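## Task

Pick up the small cardboard box from the desk and set it on the counter located behind the shelving. Do not disturb the stacked cartons; anything else blocking the way may be moved. Only if the stacks cut off every route to the counter, put the box on top of the coffee table instead. At the end the coffee table must stand upright, the robot must not have tipped over or be left leaning, and the box must stay where it is without the robot holding it.

## Robot and tools

ROBOT. A simulated Hello Robot Stretch 3 with one arm: a two-wheel base (0.33 m long, 0.34 m wide) that cannot move sideways, a lift riding up and down a mast, a telescoping arm that sticks out of the robot's right side, a wrist with yaw, pitch and roll, and a two-finger gripper. Driving the base is the only way to shift the gripper forward or back. Turns on the spot pivot about the point between the drive wheels, 0.05 m behind the front edge; a stowed arm with folded wrist sweeps a 0.28 m radius, an unfolded wrist reaches further. Loose objects may occasionally get a small push from outside.

FRAMES. Base frame: origin on the floor between the drive wheels, x forward, y left, z up. hand_pose is given in it, at the point where the closed fingertips meet (fingertip pads are 0.04 m round). The odometry frame is the base frame at scene start; heading is positive to the left, from -3.142 to 3.142, and wheel slip is counted as travel.

CAMERAS. head_camera and nav_camera turn together with head_pan_rad and head_tilt_rad; wrist_camera rides on the gripper.

execute_actions takes "actions", a list done in order (empty list: just report). Each action may hold "robot", "steps" (1 to 450 control steps at 30 per second, default 1) and "until". "robot" is one command, a queue (list of up to 8 commands or {"pause_s": s}, s at most 15, run one after another), or {"stop": true}, which brakes everything and clears the queue. A command may contain:
- "base": exactly one key. translate_m: metres, an offset from where the base is when this command begins, positive forward, magnitude at most 1. rotate_rad: radians, an offset turn in place, positive counter-clockwise (left), magnitude at most 3.2.
- "joints": absolute targets by name; unnamed joints keep their current goal. lift_m 0 to 1.1 (arm height); arm_m 0 to 0.52 (extension); wrist_yaw_rad -1.345 to 4.42 (0 along the arm, positive swings toward the front, 3.0 folds over the base); wrist_pitch_rad -1.57 to 0.451 (0 level, negative tips fingers down); wrist_roll_rad -2.911 to 2.911; gripper_m -0.089 to 0.179 (larger is wider; real fingertip gap is about 0.007 less when nearly shut, 0.025 less when fully open, zero below 0.007); head_pan_rad -3.953 to 1.73 (0 forward, positive left, -1.57 faces along the arm); head_tilt_rad -1.53 to 0.419 (negative down).
- "contact_limits": {"arm_m": effort percent 1 to 100}; arm stops when its effort reaches it (negative while retracting). Lasts until the next arm_m command.
Motions begin together and keep going after the action ends and while you think. A new command acts at once: named joints retarget, an older queue is thrown away. A queue advances only when every motion of the previous command is "done" ("off_target" also passes for base and gripper_m); otherwise later ones are dropped. Any invalid or out-of-range value rejects the whole call and nothing runs.
"until" ends an action early: {"robot": {"status": "ended"}} waits until nothing is moving and no queue runs; {"any": {"status": "ended"}} fires when one motion or the queue finishes. Specific fields use [op, value] with =, !=, <, <=, >, >= (numbers compared as printed: three decimals for joints, four for base), or a status word, e.g. {"robot": {"lift_m": [">", 0.3], "base_status": ["!=", "moving"]}}.

zoom_image: "camera" (head_camera, nav_camera or wrist_camera) and "region" [x0, y0, x1, y1] in pixels of that camera's last image, origin top-left, at most 504 by 504.

finished_scene: "scene" (1 or 2). Let all motion finish first and make sure the object rests on its own.

RESULTS. Each result is one instant plus one image per camera. base_status shows progress in brackets (moved of goal). joint_goals, joint_status (moving, done, off_target, contact_stop, time_out, stopped, not_commanded, torque_fault), measured_speeds, and refusals/queue/queue_left. "refused:", "dropped:" and "replaced:" lines explain goals not taken or interrupted (counting from 0). robot.on_its_own appears when the robot altered a goal, a joint is slack or off, a motor rests under load, or base_tilt has shifted 3 degrees or more from start. base_tilt gives forward/right lean in degrees. lidar_m: 12 distances in 30-degree sectors, first straight ahead, going counter-clockwise (4th left, 7th behind, 10th right), plane 0.17 m high, "-" for nothing. wrist_depth_mm and head_depth_mm: 7x7 median depths in mm. motor_effort: percent per joint, bracket is the recent peak; readings carry fixed offsets and noise. Gripper readings and "done" do not prove a grasp; check images and effort.

SPEED. Fast base (0.30 m/s, 1.9 rad/s) only with lift_m under 0.30, arm_m under 0.03 and wrist_yaw_rad above 2.54; otherwise 0.10 m/s and 0.63 rad/s.

GRIPPING. Close by commanding gripper_m smaller than the object's width; smaller squeezes harder but the stall guard may ease off, letting heavy or slick items slide. To release, open at least 0.02 past where the pads touched.

SAFETY. Fold or unfold the wrist only with lift_m 0.32 to 0.95, wrist_pitch_rad -0.4 and roll near 0; once folded, lift may go to 0.25. With wrist_yaw_rad below -0.4 keep pitch at -0.5 or lower. Lift and arm stop on firm contact and go slack until next commanded; base, wrist and head never stop and keep pushing. Long hard pushing turns a wrist servo off for 10 s. Arm pushes with the gripper above about 0.45 m, repeat pushes, driving while holding or pressing something fixed, or snagging furniture (especially reversing) can tip the robot: reverse the last move in small steps, free the gripper, and lower lift_m to about 0.2 if still leaning. Avoid drops, slams and hard hits.

Each tool is called as name(argument=value, ...), one argument or row to a line, values as JSON.

## Session

execute_actions(
  actions=[],
)

Scene clock: 0.00 s.
robot.base_odometry: x=+0.000 y=+0.000 heading=+0.000 (m, m, rad; robot's odometry frame)
robot.turned_by_wheels: +0.000 (rad since the last result)
robot.turned_by_imu: +0.000 (rad since the last result)
robot.base_tilt: forward=-0.6 right=-0.3 (deg)
robot.lidar_m: 1.46 1.19 1.87 2.09 2.56 1.15 0.90 0.87 0.92 1.24 1.22 1.29
robot.head_depth_mm: 1585 1579 1587 1588 1588 1605 1610 / 1792 1796 1800 1816 1823 1825 1836 / 1952 2046 2041 2041 2036 2036 1685 / 1940 1982 1974 1951 1946 1926 1611 / 1839 1884 1861 1856 1845 1844 1616 / 1778 1772 1757 1761 1750 1747 1623 / 1685 1690 1690 1677 1657 1659 1620
robot.base_status: not_commanded
robot.joint_positions: lift_m=+0.367 arm_m=+0.002 wrist_yaw_rad=+3.061 wrist_pitch_rad=-0.458 wrist_roll_rad=+0.003 gripper_m=+0.037 head_pan_rad=+0.009 head_tilt_rad=-0.003
robot.joint_goals: lift_m=+0.367 arm_m=+0.002 wrist_yaw_rad=+3.061 wrist_pitch_rad=-0.458 wrist_roll_rad=+0.003 gripper_m=+0.037 head_pan_rad=+0.009 head_tilt_rad=-0.003
robot.joint_status: lift_m=not_commanded arm_m=not_commanded wrist_yaw_rad=not_commanded wrist_pitch_rad=not_commanded wrist_roll_rad=not_commanded gripper_m=not_commanded head_pan_rad=not_commanded head_tilt_rad=not_commanded
robot.measured_speeds: translate_m=+0.000 rotate_rad=+0.000 lift_m=+0.000 arm_m=+0.000 wrist_yaw_rad=+0.000 wrist_pitch_rad=+0.000 wrist_roll_rad=+0.000 head_pan_rad=+0.000 head_tilt_rad=+0.000
robot: refusals=0 queue=idle queue_left=0
robot.motor_effort: left_wheel=+0 right_wheel=+1 lift_m=+25 arm_m=-1 wrist_yaw_rad=+0 wrist_pitch_rad=+5 wrist_roll_rad=+0 gripper_m=+0 head_pan_rad=+0 head_tilt_rad=+0 (%)
robot.hand_pose: x=-0.0035 y=+0.0713 z=+0.3711 quat_wxyz=(+0.189, +0.695, +0.133, +0.681) (m; robot's base frame)
robot.wrist_depth_mm: - - - - - - - / - - - - - - - / - - - - - - - / 929 942 - 873 915 848 823 / 742 731 - 706 726 685 692 / 629 630 618 603 - 587 575 / 545 540 - 550 514 515 506
pictures: head_camera (sideways: a quarter turn clockwise sets it upright), nav_camera (sideways: a quarter turn counterclockwise sets it upright), wrist_camera
Images, in order (width x height): head_camera 896x504, nav_camera 672x504, wrist_camera 644x364.

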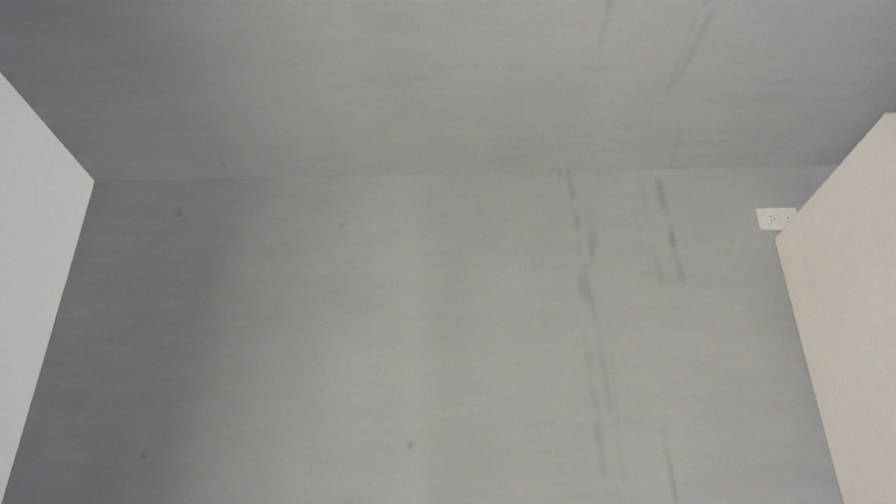

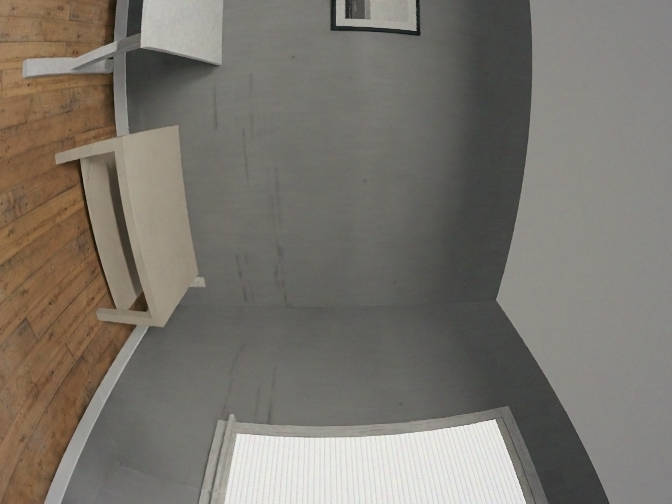

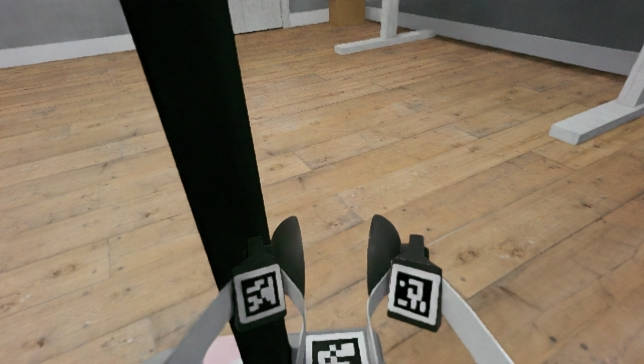

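execute_actions(
  actions=[
    {"robot":{"joints":{"head_pan_rad":1.2,"head_tilt_rad":-0.6,"lift_m":0.28}},"steps":99,"until":{"robot":{"status":"ended"}}},
  ],
)

execute_actions(
  actions=[
    {"robot":{"joints":{"head_pan_rad":-1.8}},"steps":150,"until":{"robot":{"status":"ended"}}},
  ],
)

execute_actions(
  actions=[
    {"robot":{"joints":{"head_pan_rad":-3.3}},"steps":150,"until":{"robot":{"status":"ended"}}},
  ],
)

Scene clock: 2.90 s.
robot.base_odometry: x=+0.000 y=+0.000 heading=+0.000 (m, m, rad; robot's odometry frame)
robot.turned_by_wheels: +0.000 (rad since the last result)
robot.turned_by_imu: +0.000 (rad since the last result)
robot.base_tilt: forward=-0.6 right=-0.4 (deg)
robot.lidar_m: 1.46 1.19 1.87 2.10 2.56 1.15 0.90 0.87 0.92 1.24 1.22 1.29
robot.head_depth_mm: 1600 1711 1509 1224 1704 1516 1284 / 1688 1826 1509 2140 1859 1512 1283 / 1815 1965 1507 2311 1865 1516 1280 / 1950 2104 1594 2407 1862 1514 1282 / 2102 2251 1705 2405 1867 1520 1281 / 2296 2476 2140 2315 1867 1523 1279 / 2517 2742 2836 2398 1861 1518 1284
robot.base_status: not_commanded
robot.joint_positions: lift_m=+0.281 arm_m=+0.002 wrist_yaw_rad=+3.061 wrist_pitch_rad=-0.459 wrist_roll_rad=+0.003 gripper_m=+0.037 head_pan_rad=+1.193 head_tilt_rad=-0.592
robot.joint_goals: lift_m=+0.280 arm_m=+0.002 wrist_yaw_rad=+3.061 wrist_pitch_rad=-0.459 wrist_roll_rad=+0.003 gripper_m=+0.037 head_pan_rad=+1.200 head_tilt_rad=-0.600
robot.joint_status: lift_m=done arm_m=not_commanded wrist_yaw_rad=not_commanded wrist_pitch_rad=not_commanded wrist_roll_rad=not_commanded gripper_m=not_commanded head_pan_rad=done head_tilt_rad=done
robot.measured_speeds: translate_m=+0.000 rotate_rad=+0.000 lift_m=+0.000 arm_m=+0.000 wrist_yaw_rad=+0.000 wrist_pitch_rad=+0.000 wrist_roll_rad=+0.000 head_pan_rad=+0.000 head_tilt_rad=+0.000
robot: refusals=0 queue=done queue_left=0
robot.motor_effort: left_wheel=+0(0) right_wheel=+1(0) lift_m=+13(25) arm_m=-1(0) wrist_yaw_rad=+0(1) wrist_pitch_rad=+5(5) wrist_roll_rad=+0(0) gripper_m=+0(1) head_pan_rad=+4(51) head_tilt_rad=-4(29) (%)
robot.hand_pose: x=-0.0036 y=+0.0712 z=+0.2842 quat_wxyz=(+0.189, +0.695, +0.133, +0.681) (m; robot's base frame)
robot.wrist_depth_mm: - - - - - - - / - - - - - - - / - 970 955 920 907 885 850 / 766 745 - 728 713 694 688 / 608 603 - 580 608 572 569 / 520 514 - - - 488 474 / 458 - - - 420 420 415
pictures: head_camera (sideways: a quarter turn clockwise sets it upright), nav_camera (sideways: a quarter turn counterclockwise sets it upright), wrist_camera
Images, in order (width x height): head_camera 896x504, nav_camera 672x504, wrist_camera 644x364.

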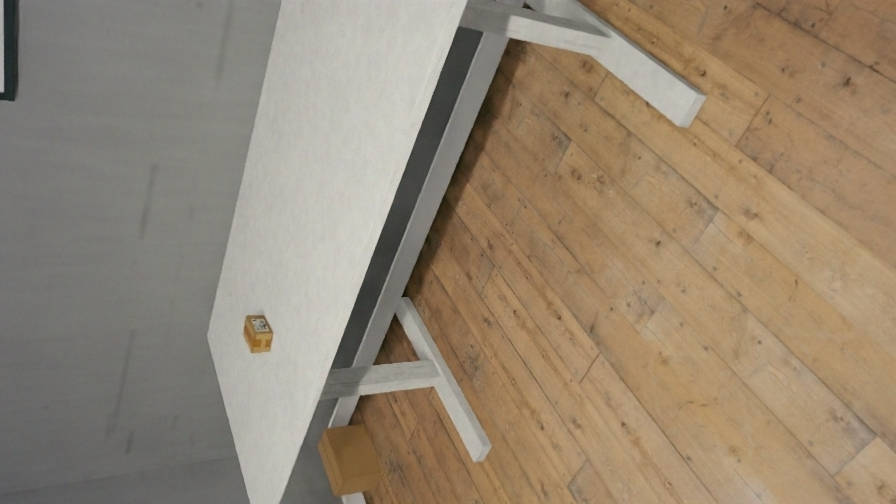

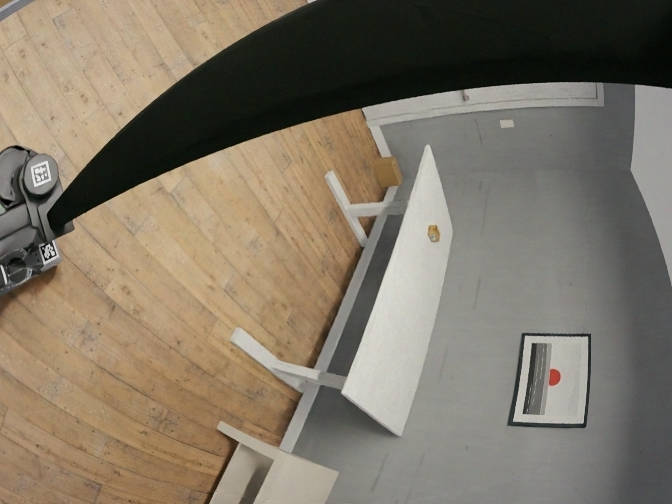

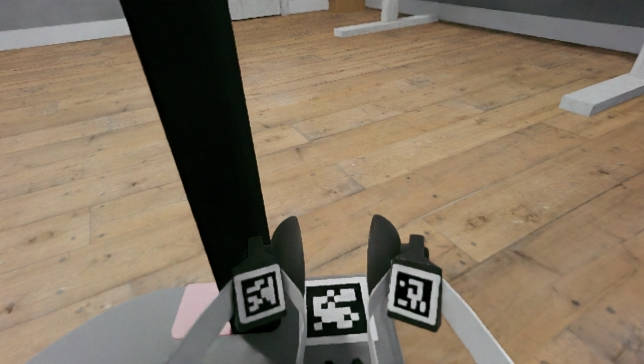

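Scene clock: 4.77 s.
robot.base_odometry: x=+0.000 y=+0.000 heading=+0.000 (m, m, rad; robot's odometry frame)
robot.turned_by_wheels: +0.000 (rad since the last result)
robot.turned_by_imu: +0.000 (rad since the last result)
robot.base_tilt: forward=-0.7 right=-0.4 (deg)
robot.lidar_m: 1.46 1.19 1.86 2.09 2.57 1.16 0.89 0.87 0.92 1.24 1.21 1.29
robot.head_depth_mm: 847 924 1033 1247 1210 1275 1284 / 1654 1851 2029 1223 1352 1436 1280 / 1511 1670 1875 2131 1857 1513 1281 / 1386 1523 1685 1893 1848 1514 1282 / 1284 1402 1530 1692 1799 1514 1278 / 1189 1285 1399 1548 1695 1515 1277 / 1110 1197 1297 1410 1558 1509 1283
robot.base_status: not_commanded
robot.joint_positions: lift_m=+0.281 arm_m=+0.002 wrist_yaw_rad=+3.061 wrist_pitch_rad=-0.459 wrist_roll_rad=+0.003 gripper_m=+0.037 head_pan_rad=-1.793 head_tilt_rad=-0.593
robot.joint_goals: lift_m=+0.280 arm_m=+0.002 wrist_yaw_rad=+3.061 wrist_pitch_rad=-0.459 wrist_roll_rad=+0.003 gripper_m=+0.037 head_pan_rad=-1.800 head_tilt_rad=-0.600
robot.joint_status: lift_m=done arm_m=not_commanded wrist_yaw_rad=not_commanded wrist_pitch_rad=not_commanded wrist_roll_rad=not_commanded gripper_m=not_commanded head_pan_rad=done head_tilt_rad=done
robot.measured_speeds: translate_m=+0.000 rotate_rad=+0.000 lift_m=+0.000 arm_m=+0.000 wrist_yaw_rad=+0.000 wrist_pitch_rad=+0.000 wrist_roll_rad=+0.000 head_pan_rad=+0.000 head_tilt_rad=+0.000
robot: refusals=0 queue=done queue_left=0
robot.motor_effort: left_wheel=+0(0) right_wheel=+1(1) lift_m=+13(13) arm_m=+0(0) wrist_yaw_rad=-1(0) wrist_pitch_rad=+5(5) wrist_roll_rad=+0(0) gripper_m=+0(0) head_pan_rad=-4(52) head_tilt_rad=-2(3) (%)
robot.hand_pose: x=-0.0036 y=+0.0712 z=+0.2842 quat_wxyz=(+0.189, +0.695, +0.133, +0.681) (m; robot's base frame)
robot.wrist_depth_mm: - - - - - - - / - - - - - - - / 983 974 912 957 915 886 862 / 774 756 - 721 721 697 686 / 617 603 - 586 590 569 569 / 518 532 - - - 478 479 / 452 - - - 426 410 419
pictures: head_camera (sideways: a quarter turn clockwise sets it upright), nav_camera (sideways: a quarter turn counterclockwise sets it upright), wrist_camera
Images, in order (width x height): head_camera 896x504, nav_camera 672x504, wrist_camera 644x364.

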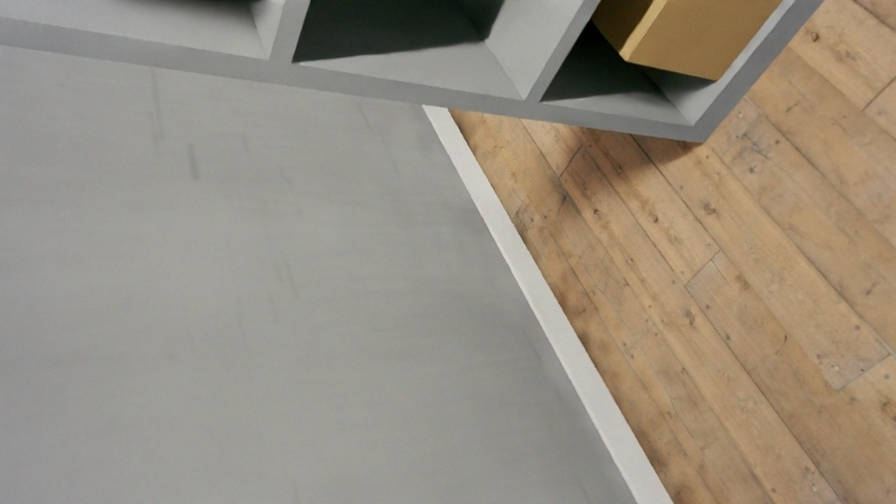

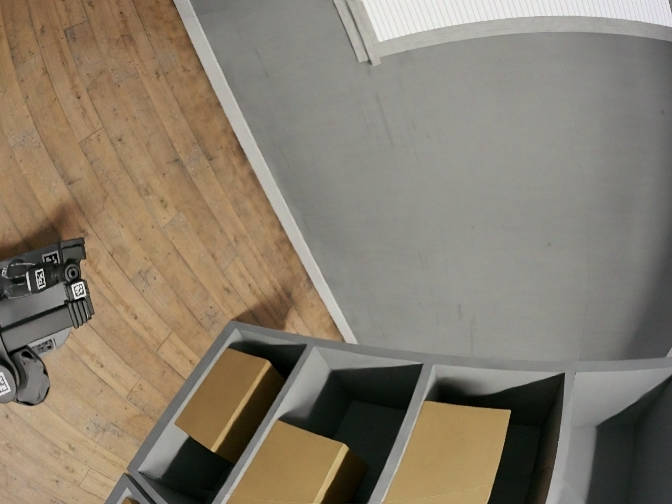

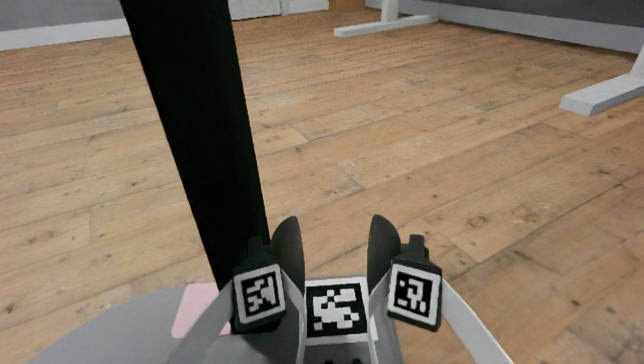

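Scene clock: 6.03 s.
robot.base_odometry: x=+0.000 y=+0.000 heading=+0.000 (m, m, rad; robot's odometry frame)
robot.turned_by_wheels: +0.000 (rad since the last result)
robot.turned_by_imu: +0.000 (rad since the last result)
robot.base_tilt: forward=-0.6 right=-0.4 (deg)
robot.lidar_m: 1.46 1.19 1.86 2.10 2.56 1.16 0.89 0.87 0.92 1.24 1.21 1.29
robot.head_depth_mm: 1262 1341 1527 1847 1850 1516 1282 / 1114 1205 1614 1708 1795 1516 1283 / 1025 1097 1771 1534 1686 1511 1287 / 951 1012 1691 1411 1473 1516 1288 / 949 1012 1575 1408 1349 1438 1283 / 1179 1133 959 1123 1160 1324 1282 / 758 810 882 1011 1124 1419 1265
robot.base_status: not_commanded
robot.joint_positions: lift_m=+0.281 arm_m=+0.002 wrist_yaw_rad=+3.061 wrist_pitch_rad=-0.459 wrist_roll_rad=+0.003 gripper_m=+0.037 head_pan_rad=-3.293 head_tilt_rad=-0.593
robot.joint_goals: lift_m=+0.280 arm_m=+0.002 wrist_yaw_rad=+3.061 wrist_pitch_rad=-0.459 wrist_roll_rad=+0.003 gripper_m=+0.037 head_pan_rad=-3.300 head_tilt_rad=-0.600
robot.joint_status: lift_m=done arm_m=not_commanded wrist_yaw_rad=not_commanded wrist_pitch_rad=not_commanded wrist_roll_rad=not_commanded gripper_m=not_commanded head_pan_rad=done head_tilt_rad=done
robot.measured_speeds: translate_m=+0.000 rotate_rad=+0.000 lift_m=+0.000 arm_m=+0.000 wrist_yaw_rad=+0.000 wrist_pitch_rad=+0.000 wrist_roll_rad=+0.000 head_pan_rad=+0.000 head_tilt_rad=+0.000
robot: refusals=0 queue=done queue_left=0
robot.motor_effort: left_wheel=+0(0) right_wheel=+1(1) lift_m=+13(13) arm_m=-1(0) wrist_yaw_rad=+0(1) wrist_pitch_rad=+5(5) wrist_roll_rad=+0(0) gripper_m=+0(0) head_pan_rad=-4(52) head_tilt_rad=-2(3) (%)
robot.hand_pose: x=-0.0036 y=+0.0712 z=+0.2842 quat_wxyz=(+0.189, +0.695, +0.133, +0.681) (m; robot's base frame)
robot.wrist_depth_mm: - - - - - - - / - - - - - - - / 998 970 950 923 904 871 862 / 762 747 - 711 699 693 689 / 606 606 - 587 580 563 564 / 527 535 - - - 481 483 / 462 - - - 414 419 414
pictures: head_camera (sideways: a quarter turn clockwise sets it upright), nav_camera (sideways: a quarter turn counterclockwise sets it upright), wrist_camera
Images, in order (width x height): head_camera 896x504, nav_camera 672x504, wrist_camera 644x364.

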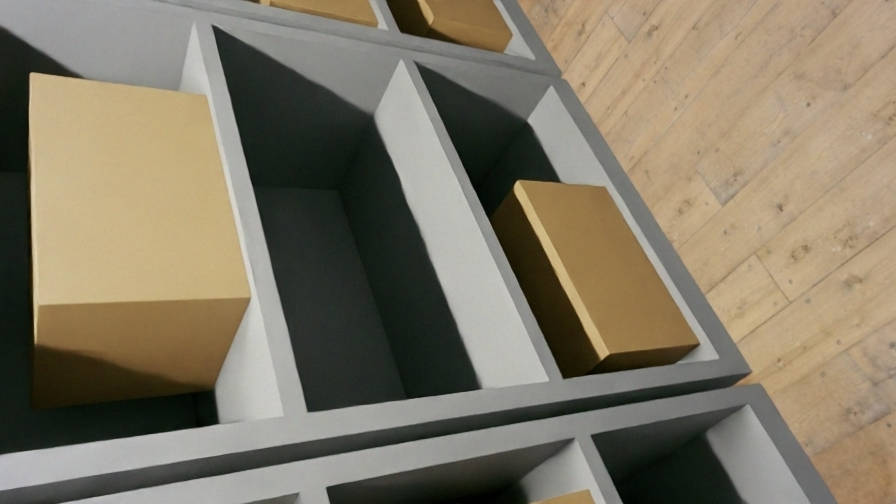

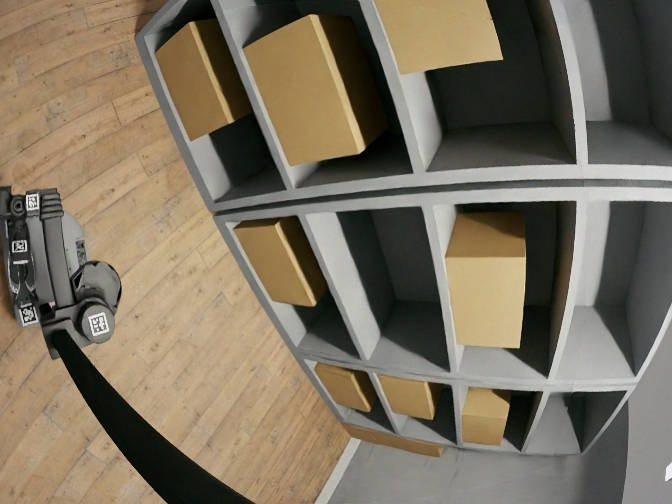

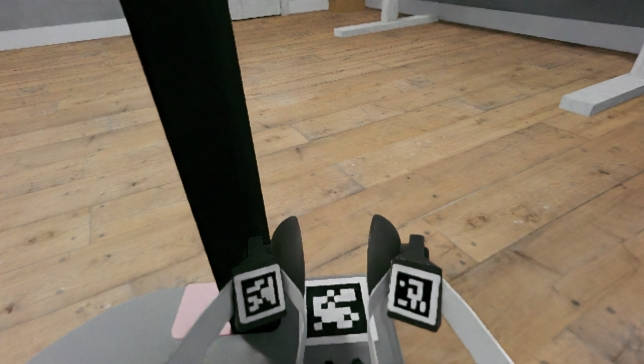

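execute_actions(
  actions=[
    {"robot":[{"base":{"rotate_rad":1.7},"joints":{"head_pan_rad":-1.57,"head_tilt_rad":-0.7}},{"base":{"translate_m":1}},{"base":{"translate_m":0.38}},{"base":{"rotate_rad":0.33},"joints":{"lift_m":0.9,"wrist_pitch_rad":-0.4}},{"joints":{"wrist_yaw_rad":0,"gripper_m":0.17}}],"steps":450,"until":{"robot":{"status":"ended"}}},
    {"steps":450,"until":{"robot":{"status":"ended"}}},
  ],
)

Scene clock: 29.00 s.
robot.base_odometry: x=-0.178 y=+1.369 heading=+2.030 (m, m, rad; robot's odometry frame)
robot.turned_by_wheels: +2.030 (rad since the last result)
robot.turned_by_imu: +2.036 (rad since the last result)
robot.base_tilt: forward=-0.7 right=-0.3 (deg)
robot.lidar_m: 1.23 1.29 1.37 1.30 1.39 1.87 2.53 1.24 1.26 1.31 0.92 1.27
robot.head_depth_mm: 1139 1272 1207 918 788 - - / 1137 1266 1205 919 787 - - / 1127 1255 1208 917 786 - - / 1121 1247 1201 919 784 - 1195 / 1113 1243 1208 914 785 1410 1213 / 1112 1239 1201 916 784 1412 1221 / 1111 1231 1196 916 782 1376 1195
robot.base_status: done (rotate_rad +0.3299 of +0.3300)
robot.joint_positions: lift_m=+0.899 arm_m=+0.002 wrist_yaw_rad=+0.002 wrist_pitch_rad=-0.418 wrist_roll_rad=+0.003 gripper_m=+0.170 head_pan_rad=-1.577 head_tilt_rad=-0.692
robot.joint_goals: lift_m=+0.900 arm_m=+0.002 wrist_yaw_rad=+0.000 wrist_pitch_rad=-0.400 wrist_roll_rad=+0.003 gripper_m=+0.170 head_pan_rad=-1.570 head_tilt_rad=-0.700
robot.joint_status: lift_m=done arm_m=not_commanded wrist_yaw_rad=done wrist_pitch_rad=done wrist_roll_rad=not_commanded gripper_m=done head_pan_rad=done head_tilt_rad=done
robot.measured_speeds: translate_m=+0.000 rotate_rad=+0.000 lift_m=+0.000 arm_m=+0.000 wrist_yaw_rad=+0.000 wrist_pitch_rad=+0.000 wrist_roll_rad=+0.000 head_pan_rad=+0.000 head_tilt_rad=+0.000
robot: refusals=0 queue=done queue_left=0
robot.motor_effort: left_wheel=-2(8) right_wheel=+3(14) lift_m=+33(38) arm_m=-1(1) wrist_yaw_rad=-2(4) wrist_pitch_rad=+7(6) wrist_roll_rad=+0(0) gripper_m=+0(84) head_pan_rad=+4(50) head_tilt_rad=-3(12) (%)
robot.hand_pose: x=-0.0210 y=-0.3716 z=+0.9121 quat_wxyz=(+0.691, +0.148, -0.692, -0.146) (m; robot's base frame)
robot.wrist_depth_mm: 991 - 973 - 975 - 993 / - - - - - - - / - 912 813 753 742 733 713 / - 602 601 586 570 561 555 / 489 493 471 467 456 454 449 / 421 423 424 411 407 406 391 / - - - - - - -
pictures: head_camera (sideways: a quarter turn clockwise sets it upright), nav_camera (sideways: a quarter turn counterclockwise sets it upright), wrist_camera
Images, in order (width x height): head_camera 896x504, nav_camera 672x504, wrist_camera 644x364.

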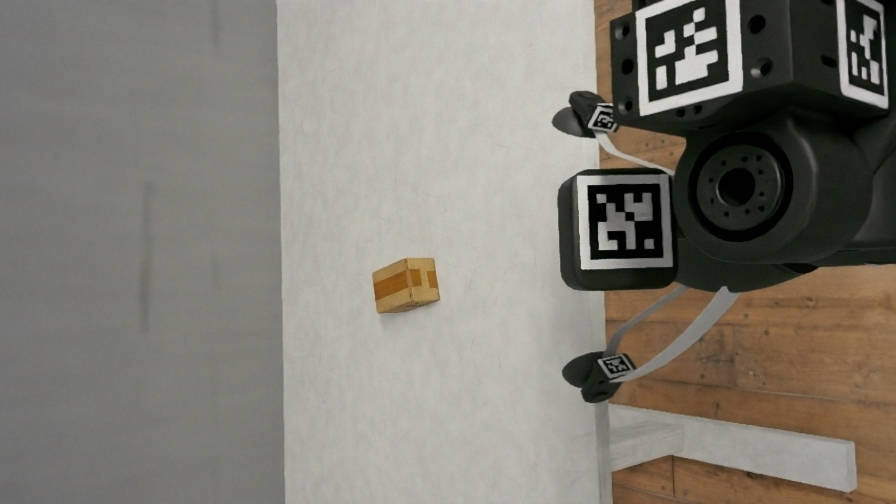

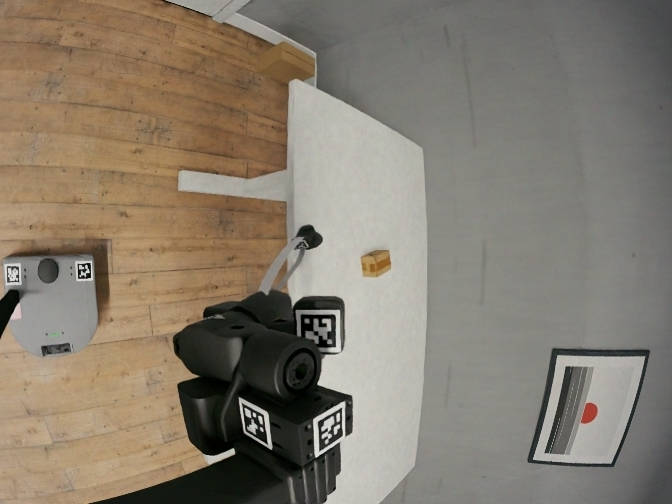

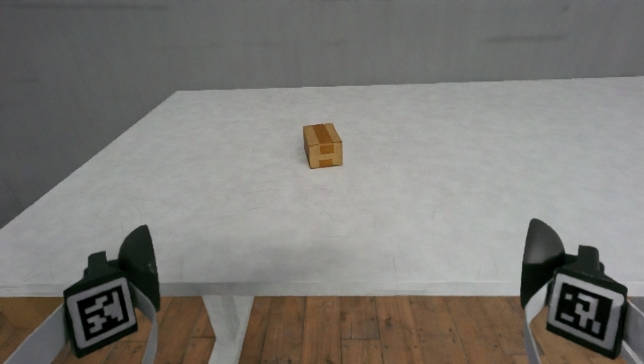

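execute_actions(
  actions=[
    {"robot":{"base":{"translate_m":-0.025},"joints":{"lift_m":0.79,"arm_m":0.3,"wrist_yaw_rad":0.25}},"steps":450,"until":{"robot":{"status":"ended"}}},
  ],
)

Scene clock: 33.40 s.
robot.base_odometry: x=-0.167 y=+1.346 heading=+2.030 (m, m, rad; robot's odometry frame)
robot.turned_by_wheels: +0.000 (rad since the last result)
robot.turned_by_imu: +0.000 (rad since the last result)
robot.base_tilt: forward=-0.6 right=-0.3 (deg)
robot.lidar_m: 1.25 1.32 1.37 1.30 1.38 1.88 2.50 1.21 1.22 1.31 0.93 1.30
robot.head_depth_mm: 1138 1269 1208 922 787 - - / 1135 1263 1204 990 - 1417 1220 / 1126 1257 1206 - 762 1409 1219 / 1126 1254 1203 - 763 1416 1219 / 1118 1245 1204 920 783 1411 1220 / 1109 1239 1197 916 783 1415 1219 / 1104 1235 1196 916 783 1371 1196
robot.base_status: done (translate_m -0.0250 of -0.0250)
robot.joint_positions: lift_m=+0.791 arm_m=+0.300 wrist_yaw_rad=+0.249 wrist_pitch_rad=-0.418 wrist_roll_rad=+0.003 gripper_m=+0.170 head_pan_rad=-1.577 head_tilt_rad=-0.692
robot.joint_goals: lift_m=+0.790 arm_m=+0.300 wrist_yaw_rad=+0.250 wrist_pitch_rad=-0.400 wrist_roll_rad=+0.003 gripper_m=+0.170 head_pan_rad=-1.570 head_tilt_rad=-0.700
robot.joint_status: lift_m=done arm_m=done wrist_yaw_rad=done wrist_pitch_rad=done wrist_roll_rad=not_commanded gripper_m=done head_pan_rad=done head_tilt_rad=done
robot.measured_speeds: translate_m=+0.000 rotate_rad=+0.000 lift_m=+0.000 arm_m=+0.000 wrist_yaw_rad=+0.000 wrist_pitch_rad=+0.000 wrist_roll_rad=+0.000 head_pan_rad=+0.000 head_tilt_rad=+0.000
robot: refusals=0 queue=done queue_left=0
robot.motor_effort: left_wheel=-2(7) right_wheel=+3(5) lift_m=+13(34) arm_m=+2(2) wrist_yaw_rad=+1(1) wrist_pitch_rad=+6(7) wrist_roll_rad=+0(0) gripper_m=+1(0) head_pan_rad=+4(4) head_tilt_rad=-4(4) (%)
robot.hand_pose: x=+0.0338 y=-0.6623 z=+0.8033 quat_wxyz=(+0.704, +0.231, -0.669, -0.060) (m; robot's base frame)
robot.wrist_depth_mm: 957 893 792 746 672 623 605 / - 929 749 735 662 663 639 / - 518 511 494 483 460 451 / 400 393 380 370 303 360 353 / 313 321 307 301 293 292 286 / 270 257 254 249 249 242 249 / - 215 220 214 214 210 198
pictures: head_camera (sideways: a quarter turn clockwise sets it upright), nav_camera (sideways: a quarter turn counterclockwise sets it upright), wrist_camera
Images, in order (width x height): head_camera 896x504, nav_camera 672x504, wrist_camera 644x364.

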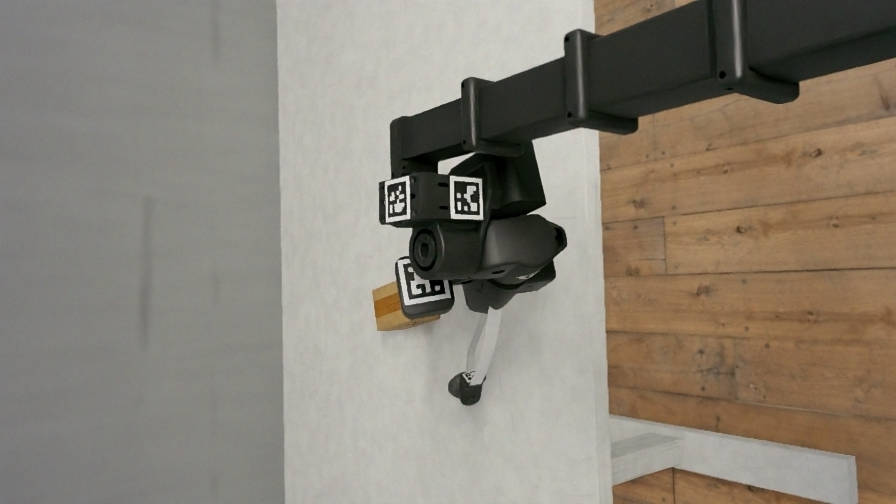

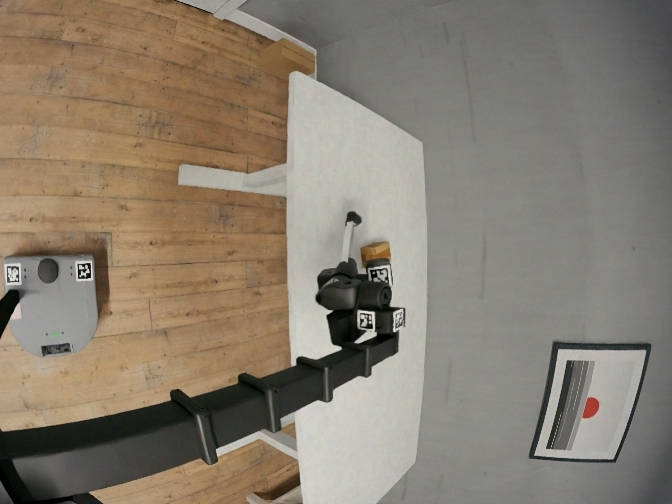

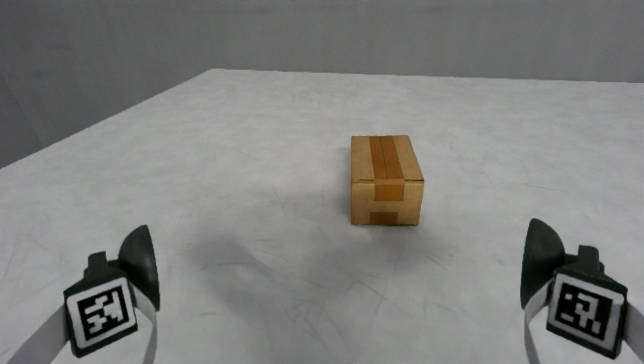

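execute_actions(
  actions=[
    {"robot":{"base":{"translate_m":-0.01},"joints":{"lift_m":0.735,"arm_m":0.43}},"steps":450,"until":{"robot":{"status":"ended"}}},
  ],
)

Scene clock: 36.80 s.
robot.base_odometry: x=-0.162 y=+1.337 heading=+2.030 (m, m, rad; robot's odometry frame)
robot.turned_by_wheels: +0.000 (rad since the last result)
robot.turned_by_imu: +0.000 (rad since the last result)
robot.base_tilt: forward=-0.6 right=-0.3 (deg)
robot.lidar_m: 1.26 1.33 1.37 1.30 1.38 1.87 2.49 1.22 1.21 1.31 0.93 1.31
robot.head_depth_mm: 1142 1272 1202 918 788 1449 - / 1135 1270 1206 951 - - 1199 / 1132 1259 1232 - 786 1423 1220 / 1122 1249 1262 - 785 1414 1218 / 1118 1244 1201 886 786 1411 1215 / 1112 1234 1197 916 781 1415 1217 / 1108 1226 1195 915 783 1369 1198
robot.base_status: done (translate_m -0.0100 of -0.0100)
robot.joint_positions: lift_m=+0.736 arm_m=+0.430 wrist_yaw_rad=+0.249 wrist_pitch_rad=-0.418 wrist_roll_rad=+0.003 gripper_m=+0.170 head_pan_rad=-1.577 head_tilt_rad=-0.692
robot.joint_goals: lift_m=+0.735 arm_m=+0.430 wrist_yaw_rad=+0.250 wrist_pitch_rad=-0.400 wrist_roll_rad=+0.003 gripper_m=+0.170 head_pan_rad=-1.570 head_tilt_rad=-0.700
robot.joint_status: lift_m=done arm_m=done wrist_yaw_rad=done wrist_pitch_rad=done wrist_roll_rad=not_commanded gripper_m=done head_pan_rad=done head_tilt_rad=done
robot.measured_speeds: translate_m=+0.000 rotate_rad=+0.000 lift_m=+0.000 arm_m=+0.000 wrist_yaw_rad=+0.000 wrist_pitch_rad=+0.000 wrist_roll_rad=+0.000 head_pan_rad=+0.000 head_tilt_rad=+0.000
robot: refusals=0 queue=done queue_left=0
robot.motor_effort: left_wheel=-1(6) right_wheel=+4(7) lift_m=+13(15) arm_m=+2(2) wrist_yaw_rad=+1(1) wrist_pitch_rad=+6(6) wrist_roll_rad=+0(0) gripper_m=+0(0) head_pan_rad=+3(4) head_tilt_rad=-3(2) (%)
robot.hand_pose: x=+0.0338 y=-0.7923 z=+0.7483 quat_wxyz=(+0.704, +0.231, -0.669, -0.060) (m; robot's base frame)
robot.wrist_depth_mm: 769 705 662 618 553 539 499 / 867 563 541 507 511 480 467 / 382 377 363 348 343 339 327 / 285 276 276 175 251 259 251 / 227 233 220 149 197 210 208 / 194 186 184 164 169 176 179 / - 155 158 155 154 153 143
pictures: head_camera (sideways: a quarter turn clockwise sets it upright), nav_camera (sideways: a quarter turn counterclockwise sets it upright), wrist_camera
Images, in order (width x height): head_camera 896x504, nav_camera 672x504, wrist_camera 644x364.

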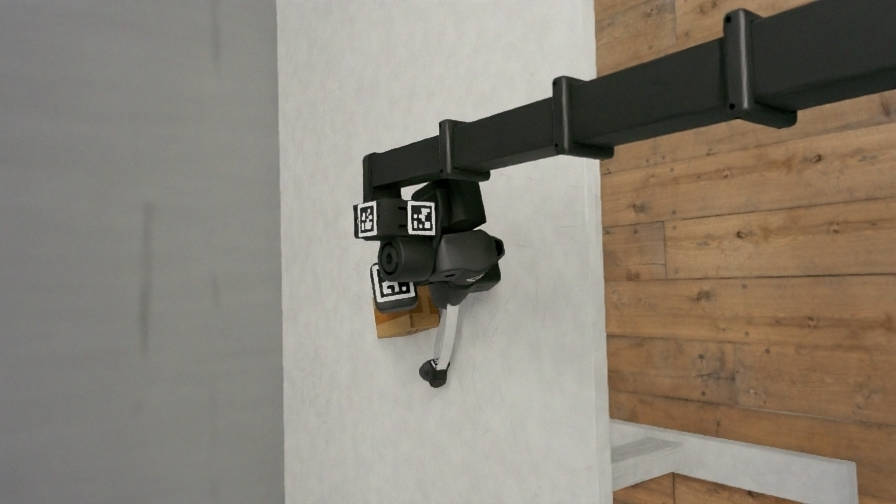

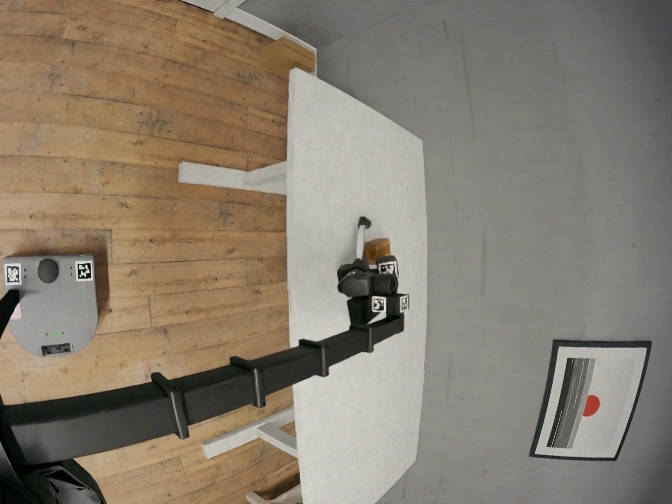

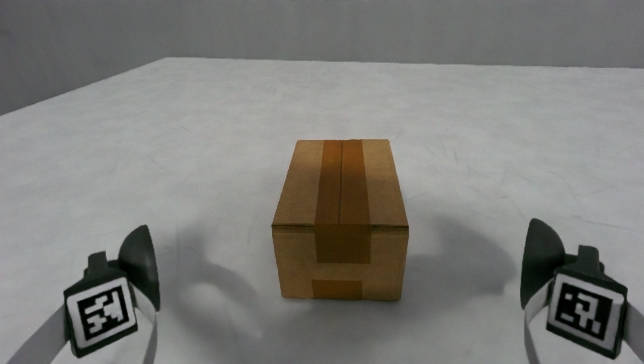

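execute_actions(
  actions=[
    {"robot":[{"base":{"translate_m":0.01},"joints":{"lift_m":0.728,"arm_m":0.475}},{"joints":{"gripper_m":0.0}},{"joints":{"lift_m":0.78}}],"steps":450,"until":{"robot":{"status":"ended"}}},
  ],
)

Scene clock: 43.13 s.
robot.base_odometry: x=-0.167 y=+1.346 heading=+2.030 (m, m, rad; robot's odometry frame)
robot.turned_by_wheels: +0.000 (rad since the last result)
robot.turned_by_imu: +0.001 (rad since the last result)
robot.base_tilt: forward=-0.7 right=-0.3 (deg)
robot.lidar_m: 1.25 1.32 1.37 1.30 1.38 1.87 2.50 1.21 1.22 1.31 0.93 1.30
robot.head_depth_mm: 1144 1271 1206 920 787 - - / 1135 1269 1206 950 - 1415 1211 / 1123 1256 1324 889 783 1415 1218 / 1123 1253 1320 887 786 1411 1219 / 1118 1242 1255 886 785 1413 1220 / 1114 1233 1203 918 786 1417 1219 / 1104 1228 1196 914 785 1368 1195
robot.base_status: done (translate_m +0.0100 of +0.0100)
robot.joint_positions: lift_m=+0.779 arm_m=+0.475 wrist_yaw_rad=+0.249 wrist_pitch_rad=-0.421 wrist_roll_rad=+0.003 gripper_m=+0.005 head_pan_rad=-1.577 head_tilt_rad=-0.692
robot.joint_goals: lift_m=+0.780 arm_m=+0.475 wrist_yaw_rad=+0.250 wrist_pitch_rad=-0.400 wrist_roll_rad=+0.003 gripper_m=+0.006 head_pan_rad=-1.570 head_tilt_rad=-0.700
robot.joint_status: lift_m=done arm_m=done wrist_yaw_rad=done wrist_pitch_rad=done wrist_roll_rad=not_commanded gripper_m=done head_pan_rad=done head_tilt_rad=done
robot.measured_speeds: translate_m=+0.000 rotate_rad=+0.000 lift_m=+0.000 arm_m=+0.000 wrist_yaw_rad=+0.000 wrist_pitch_rad=+0.000 wrist_roll_rad=+0.000 head_pan_rad=+0.000 head_tilt_rad=+0.000
robot: refusals=0 queue=done queue_left=0
robot.on_its_own: gripper_m is held at +0.006, not at your +0.000, by its stall guard, which is still easing
robot.motor_effort: left_wheel=-1(3) right_wheel=+3(10) lift_m=+34(35) arm_m=+2(2) wrist_yaw_rad=+0(1) wrist_pitch_rad=+8(8) wrist_roll_rad=+0(0) gripper_m=-4(100) head_pan_rad=+3(4) head_tilt_rad=-3(3) (%)
robot.hand_pose: x=+0.0337 y=-0.8369 z=+0.7914 quat_wxyz=(+0.704, +0.233, -0.669, -0.061) (m; robot's base frame)
robot.wrist_depth_mm: 727 661 610 561 526 487 471 / 778 713 648 595 558 535 501 / 839 480 468 460 448 436 424 / 371 358 352 173 337 336 323 / 295 286 290 134 142 270 266 / 245 242 111 110 109 235 226 / 209 206 194 108 107 192 196
pictures: head_camera (sideways: a quarter turn clockwise sets it upright), nav_camera (sideways: a quarter turn counterclockwise sets it upright), wrist_camera
Images, in order (width x height): head_camera 896x504, nav_camera 672x504, wrist_camera 644x364.

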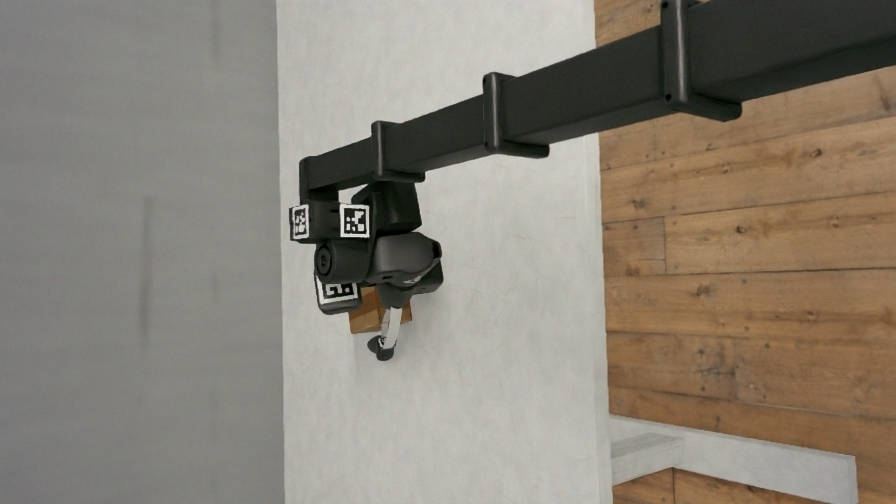

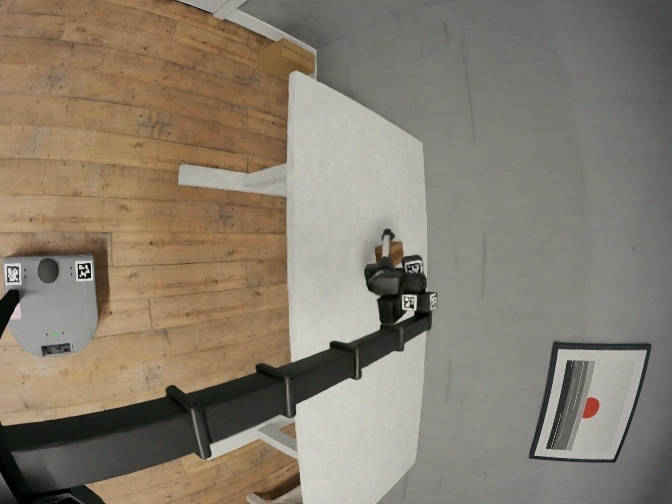

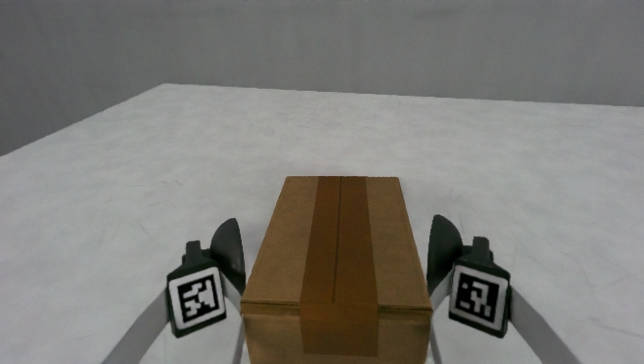

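execute_actions(
  actions=[
    {"robot":[{"joints":{"arm_m":0.02,"wrist_yaw_rad":2.62,"head_pan_rad":0,"head_tilt_rad":-0.8}},{"joints":{"lift_m":0.285}},{"base":{"rotate_rad":2.78}},{"base":{"translate_m":1}},{"base":{"translate_m":1}},{"base":{"translate_m":0.24}},{"base":{"rotate_rad":-1.21}}],"steps":450,"until":{"robot":{"status":"ended"}}},
    {"steps":450,"until":{"robot":{"status":"ended"}}},
    {"steps":450,"until":{"robot":{"status":"ended"}}},
  ],
)

Scene clock: 71.97 s.
robot.base_odometry: x=+0.051 y=-0.883 heading=-2.683 (m, m, rad; robot's odometry frame)
robot.turned_by_wheels: +1.570 (rad since the last result)
robot.turned_by_imu: +1.582 (rad since the last result)
robot.base_tilt: forward=-0.6 right=-0.3 (deg)
robot.lidar_m: 0.90 0.56 0.41 0.40 0.41 0.57 1.51 1.70 2.97 2.11 0.73 0.55
robot.head_depth_mm: 605 611 618 667 884 1121 1178 / 2075 852 868 885 903 1112 1178 / 2399 2661 2304 1813 1485 1312 1175 / 2370 2661 2295 1863 1554 1333 1174 / 2375 2661 2303 1856 1545 1332 1171 / 2309 2523 2185 1855 1552 1330 1169 / 1567 1524 1490 1459 1439 1284 1170
robot.base_status: done (rotate_rad -1.2099 of -1.2100)
robot.joint_positions: lift_m=+0.285 arm_m=+0.020 wrist_yaw_rad=+2.618 wrist_pitch_rad=-0.422 wrist_roll_rad=+0.003 gripper_m=+0.034 head_pan_rad=-0.007 head_tilt_rad=-0.791
robot.joint_goals: lift_m=+0.285 arm_m=+0.020 wrist_yaw_rad=+2.620 wrist_pitch_rad=-0.400 wrist_roll_rad=+0.003 gripper_m=+0.034 head_pan_rad=+0.000 head_tilt_rad=-0.800
robot.joint_status: lift_m=done arm_m=done wrist_yaw_rad=done wrist_pitch_rad=done wrist_roll_rad=not_commanded gripper_m=done head_pan_rad=done head_tilt_rad=done
robot.measured_speeds: translate_m=+0.000 rotate_rad=+0.000 lift_m=+0.000 arm_m=+0.000 wrist_yaw_rad=+0.000 wrist_pitch_rad=+0.000 wrist_roll_rad=+0.000 head_pan_rad=+0.000 head_tilt_rad=+0.000
robot: refusals=0 queue=done queue_left=0
robot.on_its_own: gripper_m is held at +0.034, not at your +0.000, by its stall guard, which is not easing now
robot.motor_effort: left_wheel=+2(9) right_wheel=-1(15) lift_m=+14(35) arm_m=-2(3) wrist_yaw_rad=+2(3) wrist_pitch_rad=+8(8) wrist_roll_rad=+0(0) gripper_m=-19(28) head_pan_rad=+4(49) head_tilt_rad=-4(14) (%)
robot.hand_pose: x=+0.0906 y=+0.0287 z=+0.2972 quat_wxyz=(+0.322, +0.707, -0.036, +0.629) (m; robot's base frame)
robot.wrist_depth_mm: 350 384 429 488 564 663 825 / 369 405 457 517 606 751 948 / 388 437 498 572 673 851 941 / 414 465 530 179 682 748 745 / 442 488 563 137 142 610 593 / - 516 110 110 110 530 498 / - - 110 107 106 423 432
pictures: head_camera (sideways: a quarter turn clockwise sets it upright), nav_camera (sideways: a quarter turn counterclockwise sets it upright), wrist_camera
Images, in order (width x height): head_camera 896x504, nav_camera 672x504, wrist_camera 644x364.

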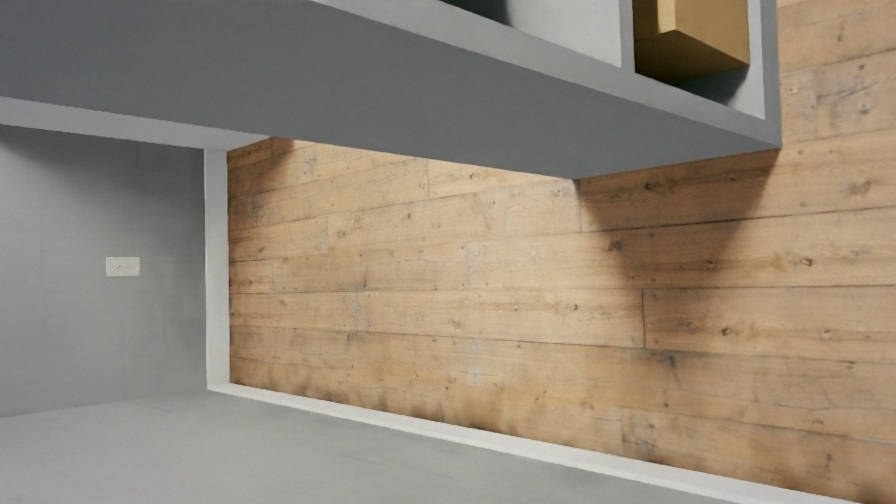

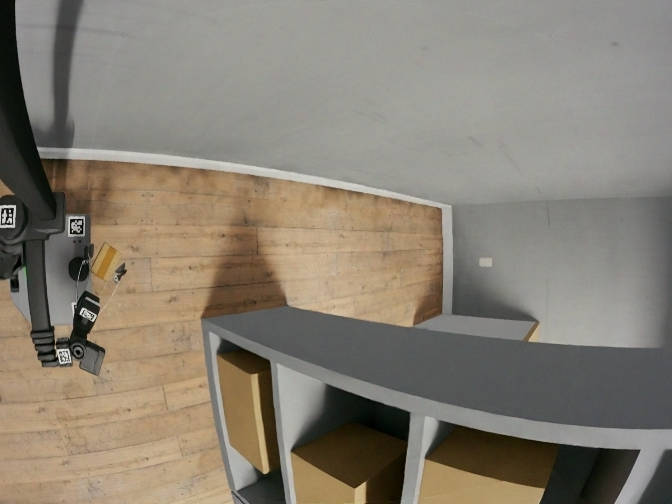

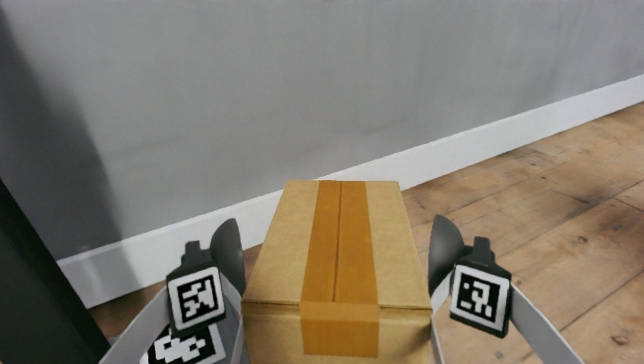

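execute_actions(
  actions=[
    {"robot":[{"base":{"rotate_rad":0.3}},{"base":{"translate_m":0.42}},{"base":{"rotate_rad":-0.31}},{"base":{"translate_m":0.85},"joints":{"head_pan_rad":-0.9,"head_tilt_rad":-0.6}}],"steps":450,"until":{"robot":{"status":"ended"}}},
  ],
)

Scene clock: 84.47 s.
robot.base_odometry: x=-1.020 y=-1.540 heading=-2.693 (m, m, rad; robot's odometry frame)
robot.turned_by_wheels: -0.010 (rad since the last result)
robot.turned_by_imu: -0.004 (rad since the last result)
robot.base_tilt: forward=-0.6 right=-0.3 (deg)
robot.lidar_m: 1.05 0.39 0.28 0.27 0.28 0.38 1.06 0.50 0.46 1.17 1.16 1.07
robot.head_depth_mm: 3116 2239 2989 2353 1838 1505 1270 / 2757 1893 2077 2267 1833 1498 1273 / 2349 1633 1687 1990 1829 1498 1272 / 2050 1612 1428 1609 1770 1499 1274 / 1817 1606 1222 1370 1556 1501 1272 / 1650 1611 1102 1223 1393 1496 1270 / 1495 1516 1158 1319 1597 1499 1267
robot.base_status: done (translate_m +0.8500 of +0.8500)
robot.joint_positions: lift_m=+0.285 arm_m=+0.020 wrist_yaw_rad=+2.618 wrist_pitch_rad=-0.422 wrist_roll_rad=+0.003 gripper_m=+0.034 head_pan_rad=-0.893 head_tilt_rad=-0.606
robot.joint_goals: lift_m=+0.285 arm_m=+0.020 wrist_yaw_rad=+2.620 wrist_pitch_rad=-0.400 wrist_roll_rad=+0.003 gripper_m=+0.034 head_pan_rad=-0.900 head_tilt_rad=-0.600
robot.joint_status: lift_m=done arm_m=done wrist_yaw_rad=done wrist_pitch_rad=done wrist_roll_rad=not_commanded gripper_m=done head_pan_rad=done head_tilt_rad=done
robot.measured_speeds: translate_m=+0.000 rotate_rad=+0.000 lift_m=+0.000 arm_m=+0.000 wrist_yaw_rad=+0.000 wrist_pitch_rad=+0.000 wrist_roll_rad=+0.000 head_pan_rad=+0.000 head_tilt_rad=+0.000
robot: refusals=0 queue=done queue_left=0
robot.on_its_own: gripper_m is held at +0.034, not at your +0.000, by its stall guard, which is not easing now
robot.motor_effort: left_wheel=+1(8) right_wheel=-1(12) lift_m=+13(14) arm_m=-3(3) wrist_yaw_rad=+0(1) wrist_pitch_rad=+8(8) wrist_roll_rad=+0(0) gripper_m=-19(20) head_pan_rad=-4(50) head_tilt_rad=+2(18) (%)
robot.hand_pose: x=+0.0906 y=+0.0287 z=+0.2972 quat_wxyz=(+0.322, +0.707, -0.036, +0.629) (m; robot's base frame)
robot.wrist_depth_mm: 257 283 315 356 417 491 608 / 271 297 336 384 457 552 710 / 286 319 363 422 501 613 780 / 305 337 395 178 546 684 746 / 330 364 410 137 142 605 596 / - 390 110 110 109 529 498 / - - 110 108 106 430 437
pictures: head_camera (sideways: a quarter turn clockwise sets it upright), nav_camera (sideways: a quarter turn counterclockwise sets it upright), wrist_camera
Images, in order (width x height): head_camera 896x504, nav_camera 672x504, wrist_camera 644x364.

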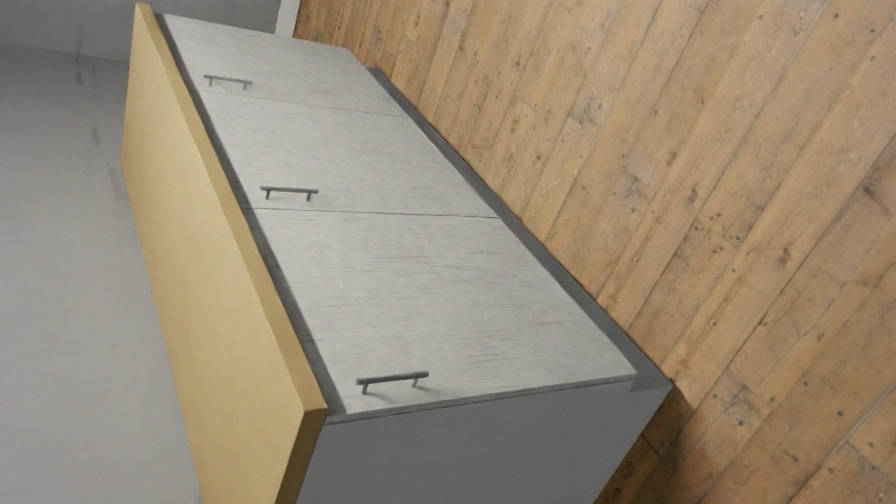

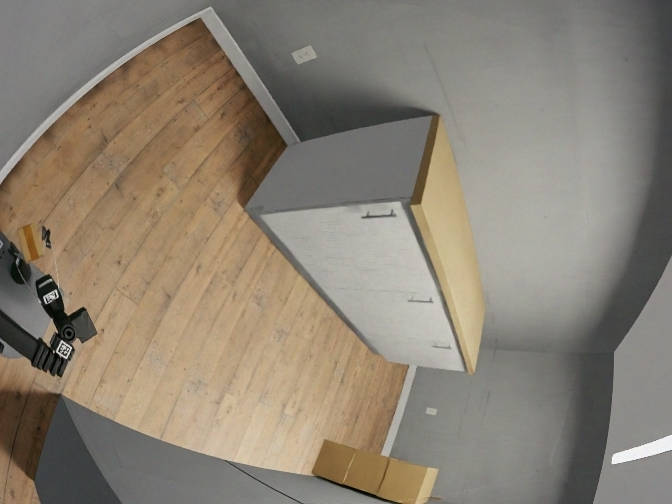

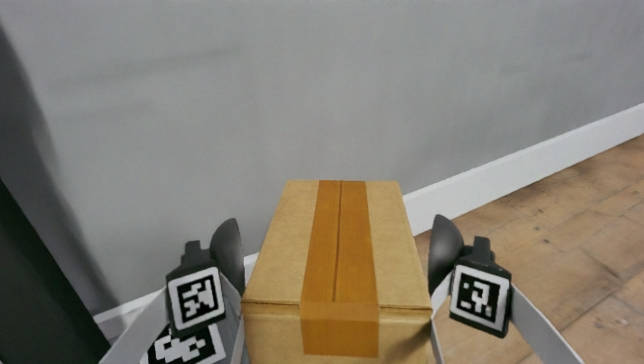

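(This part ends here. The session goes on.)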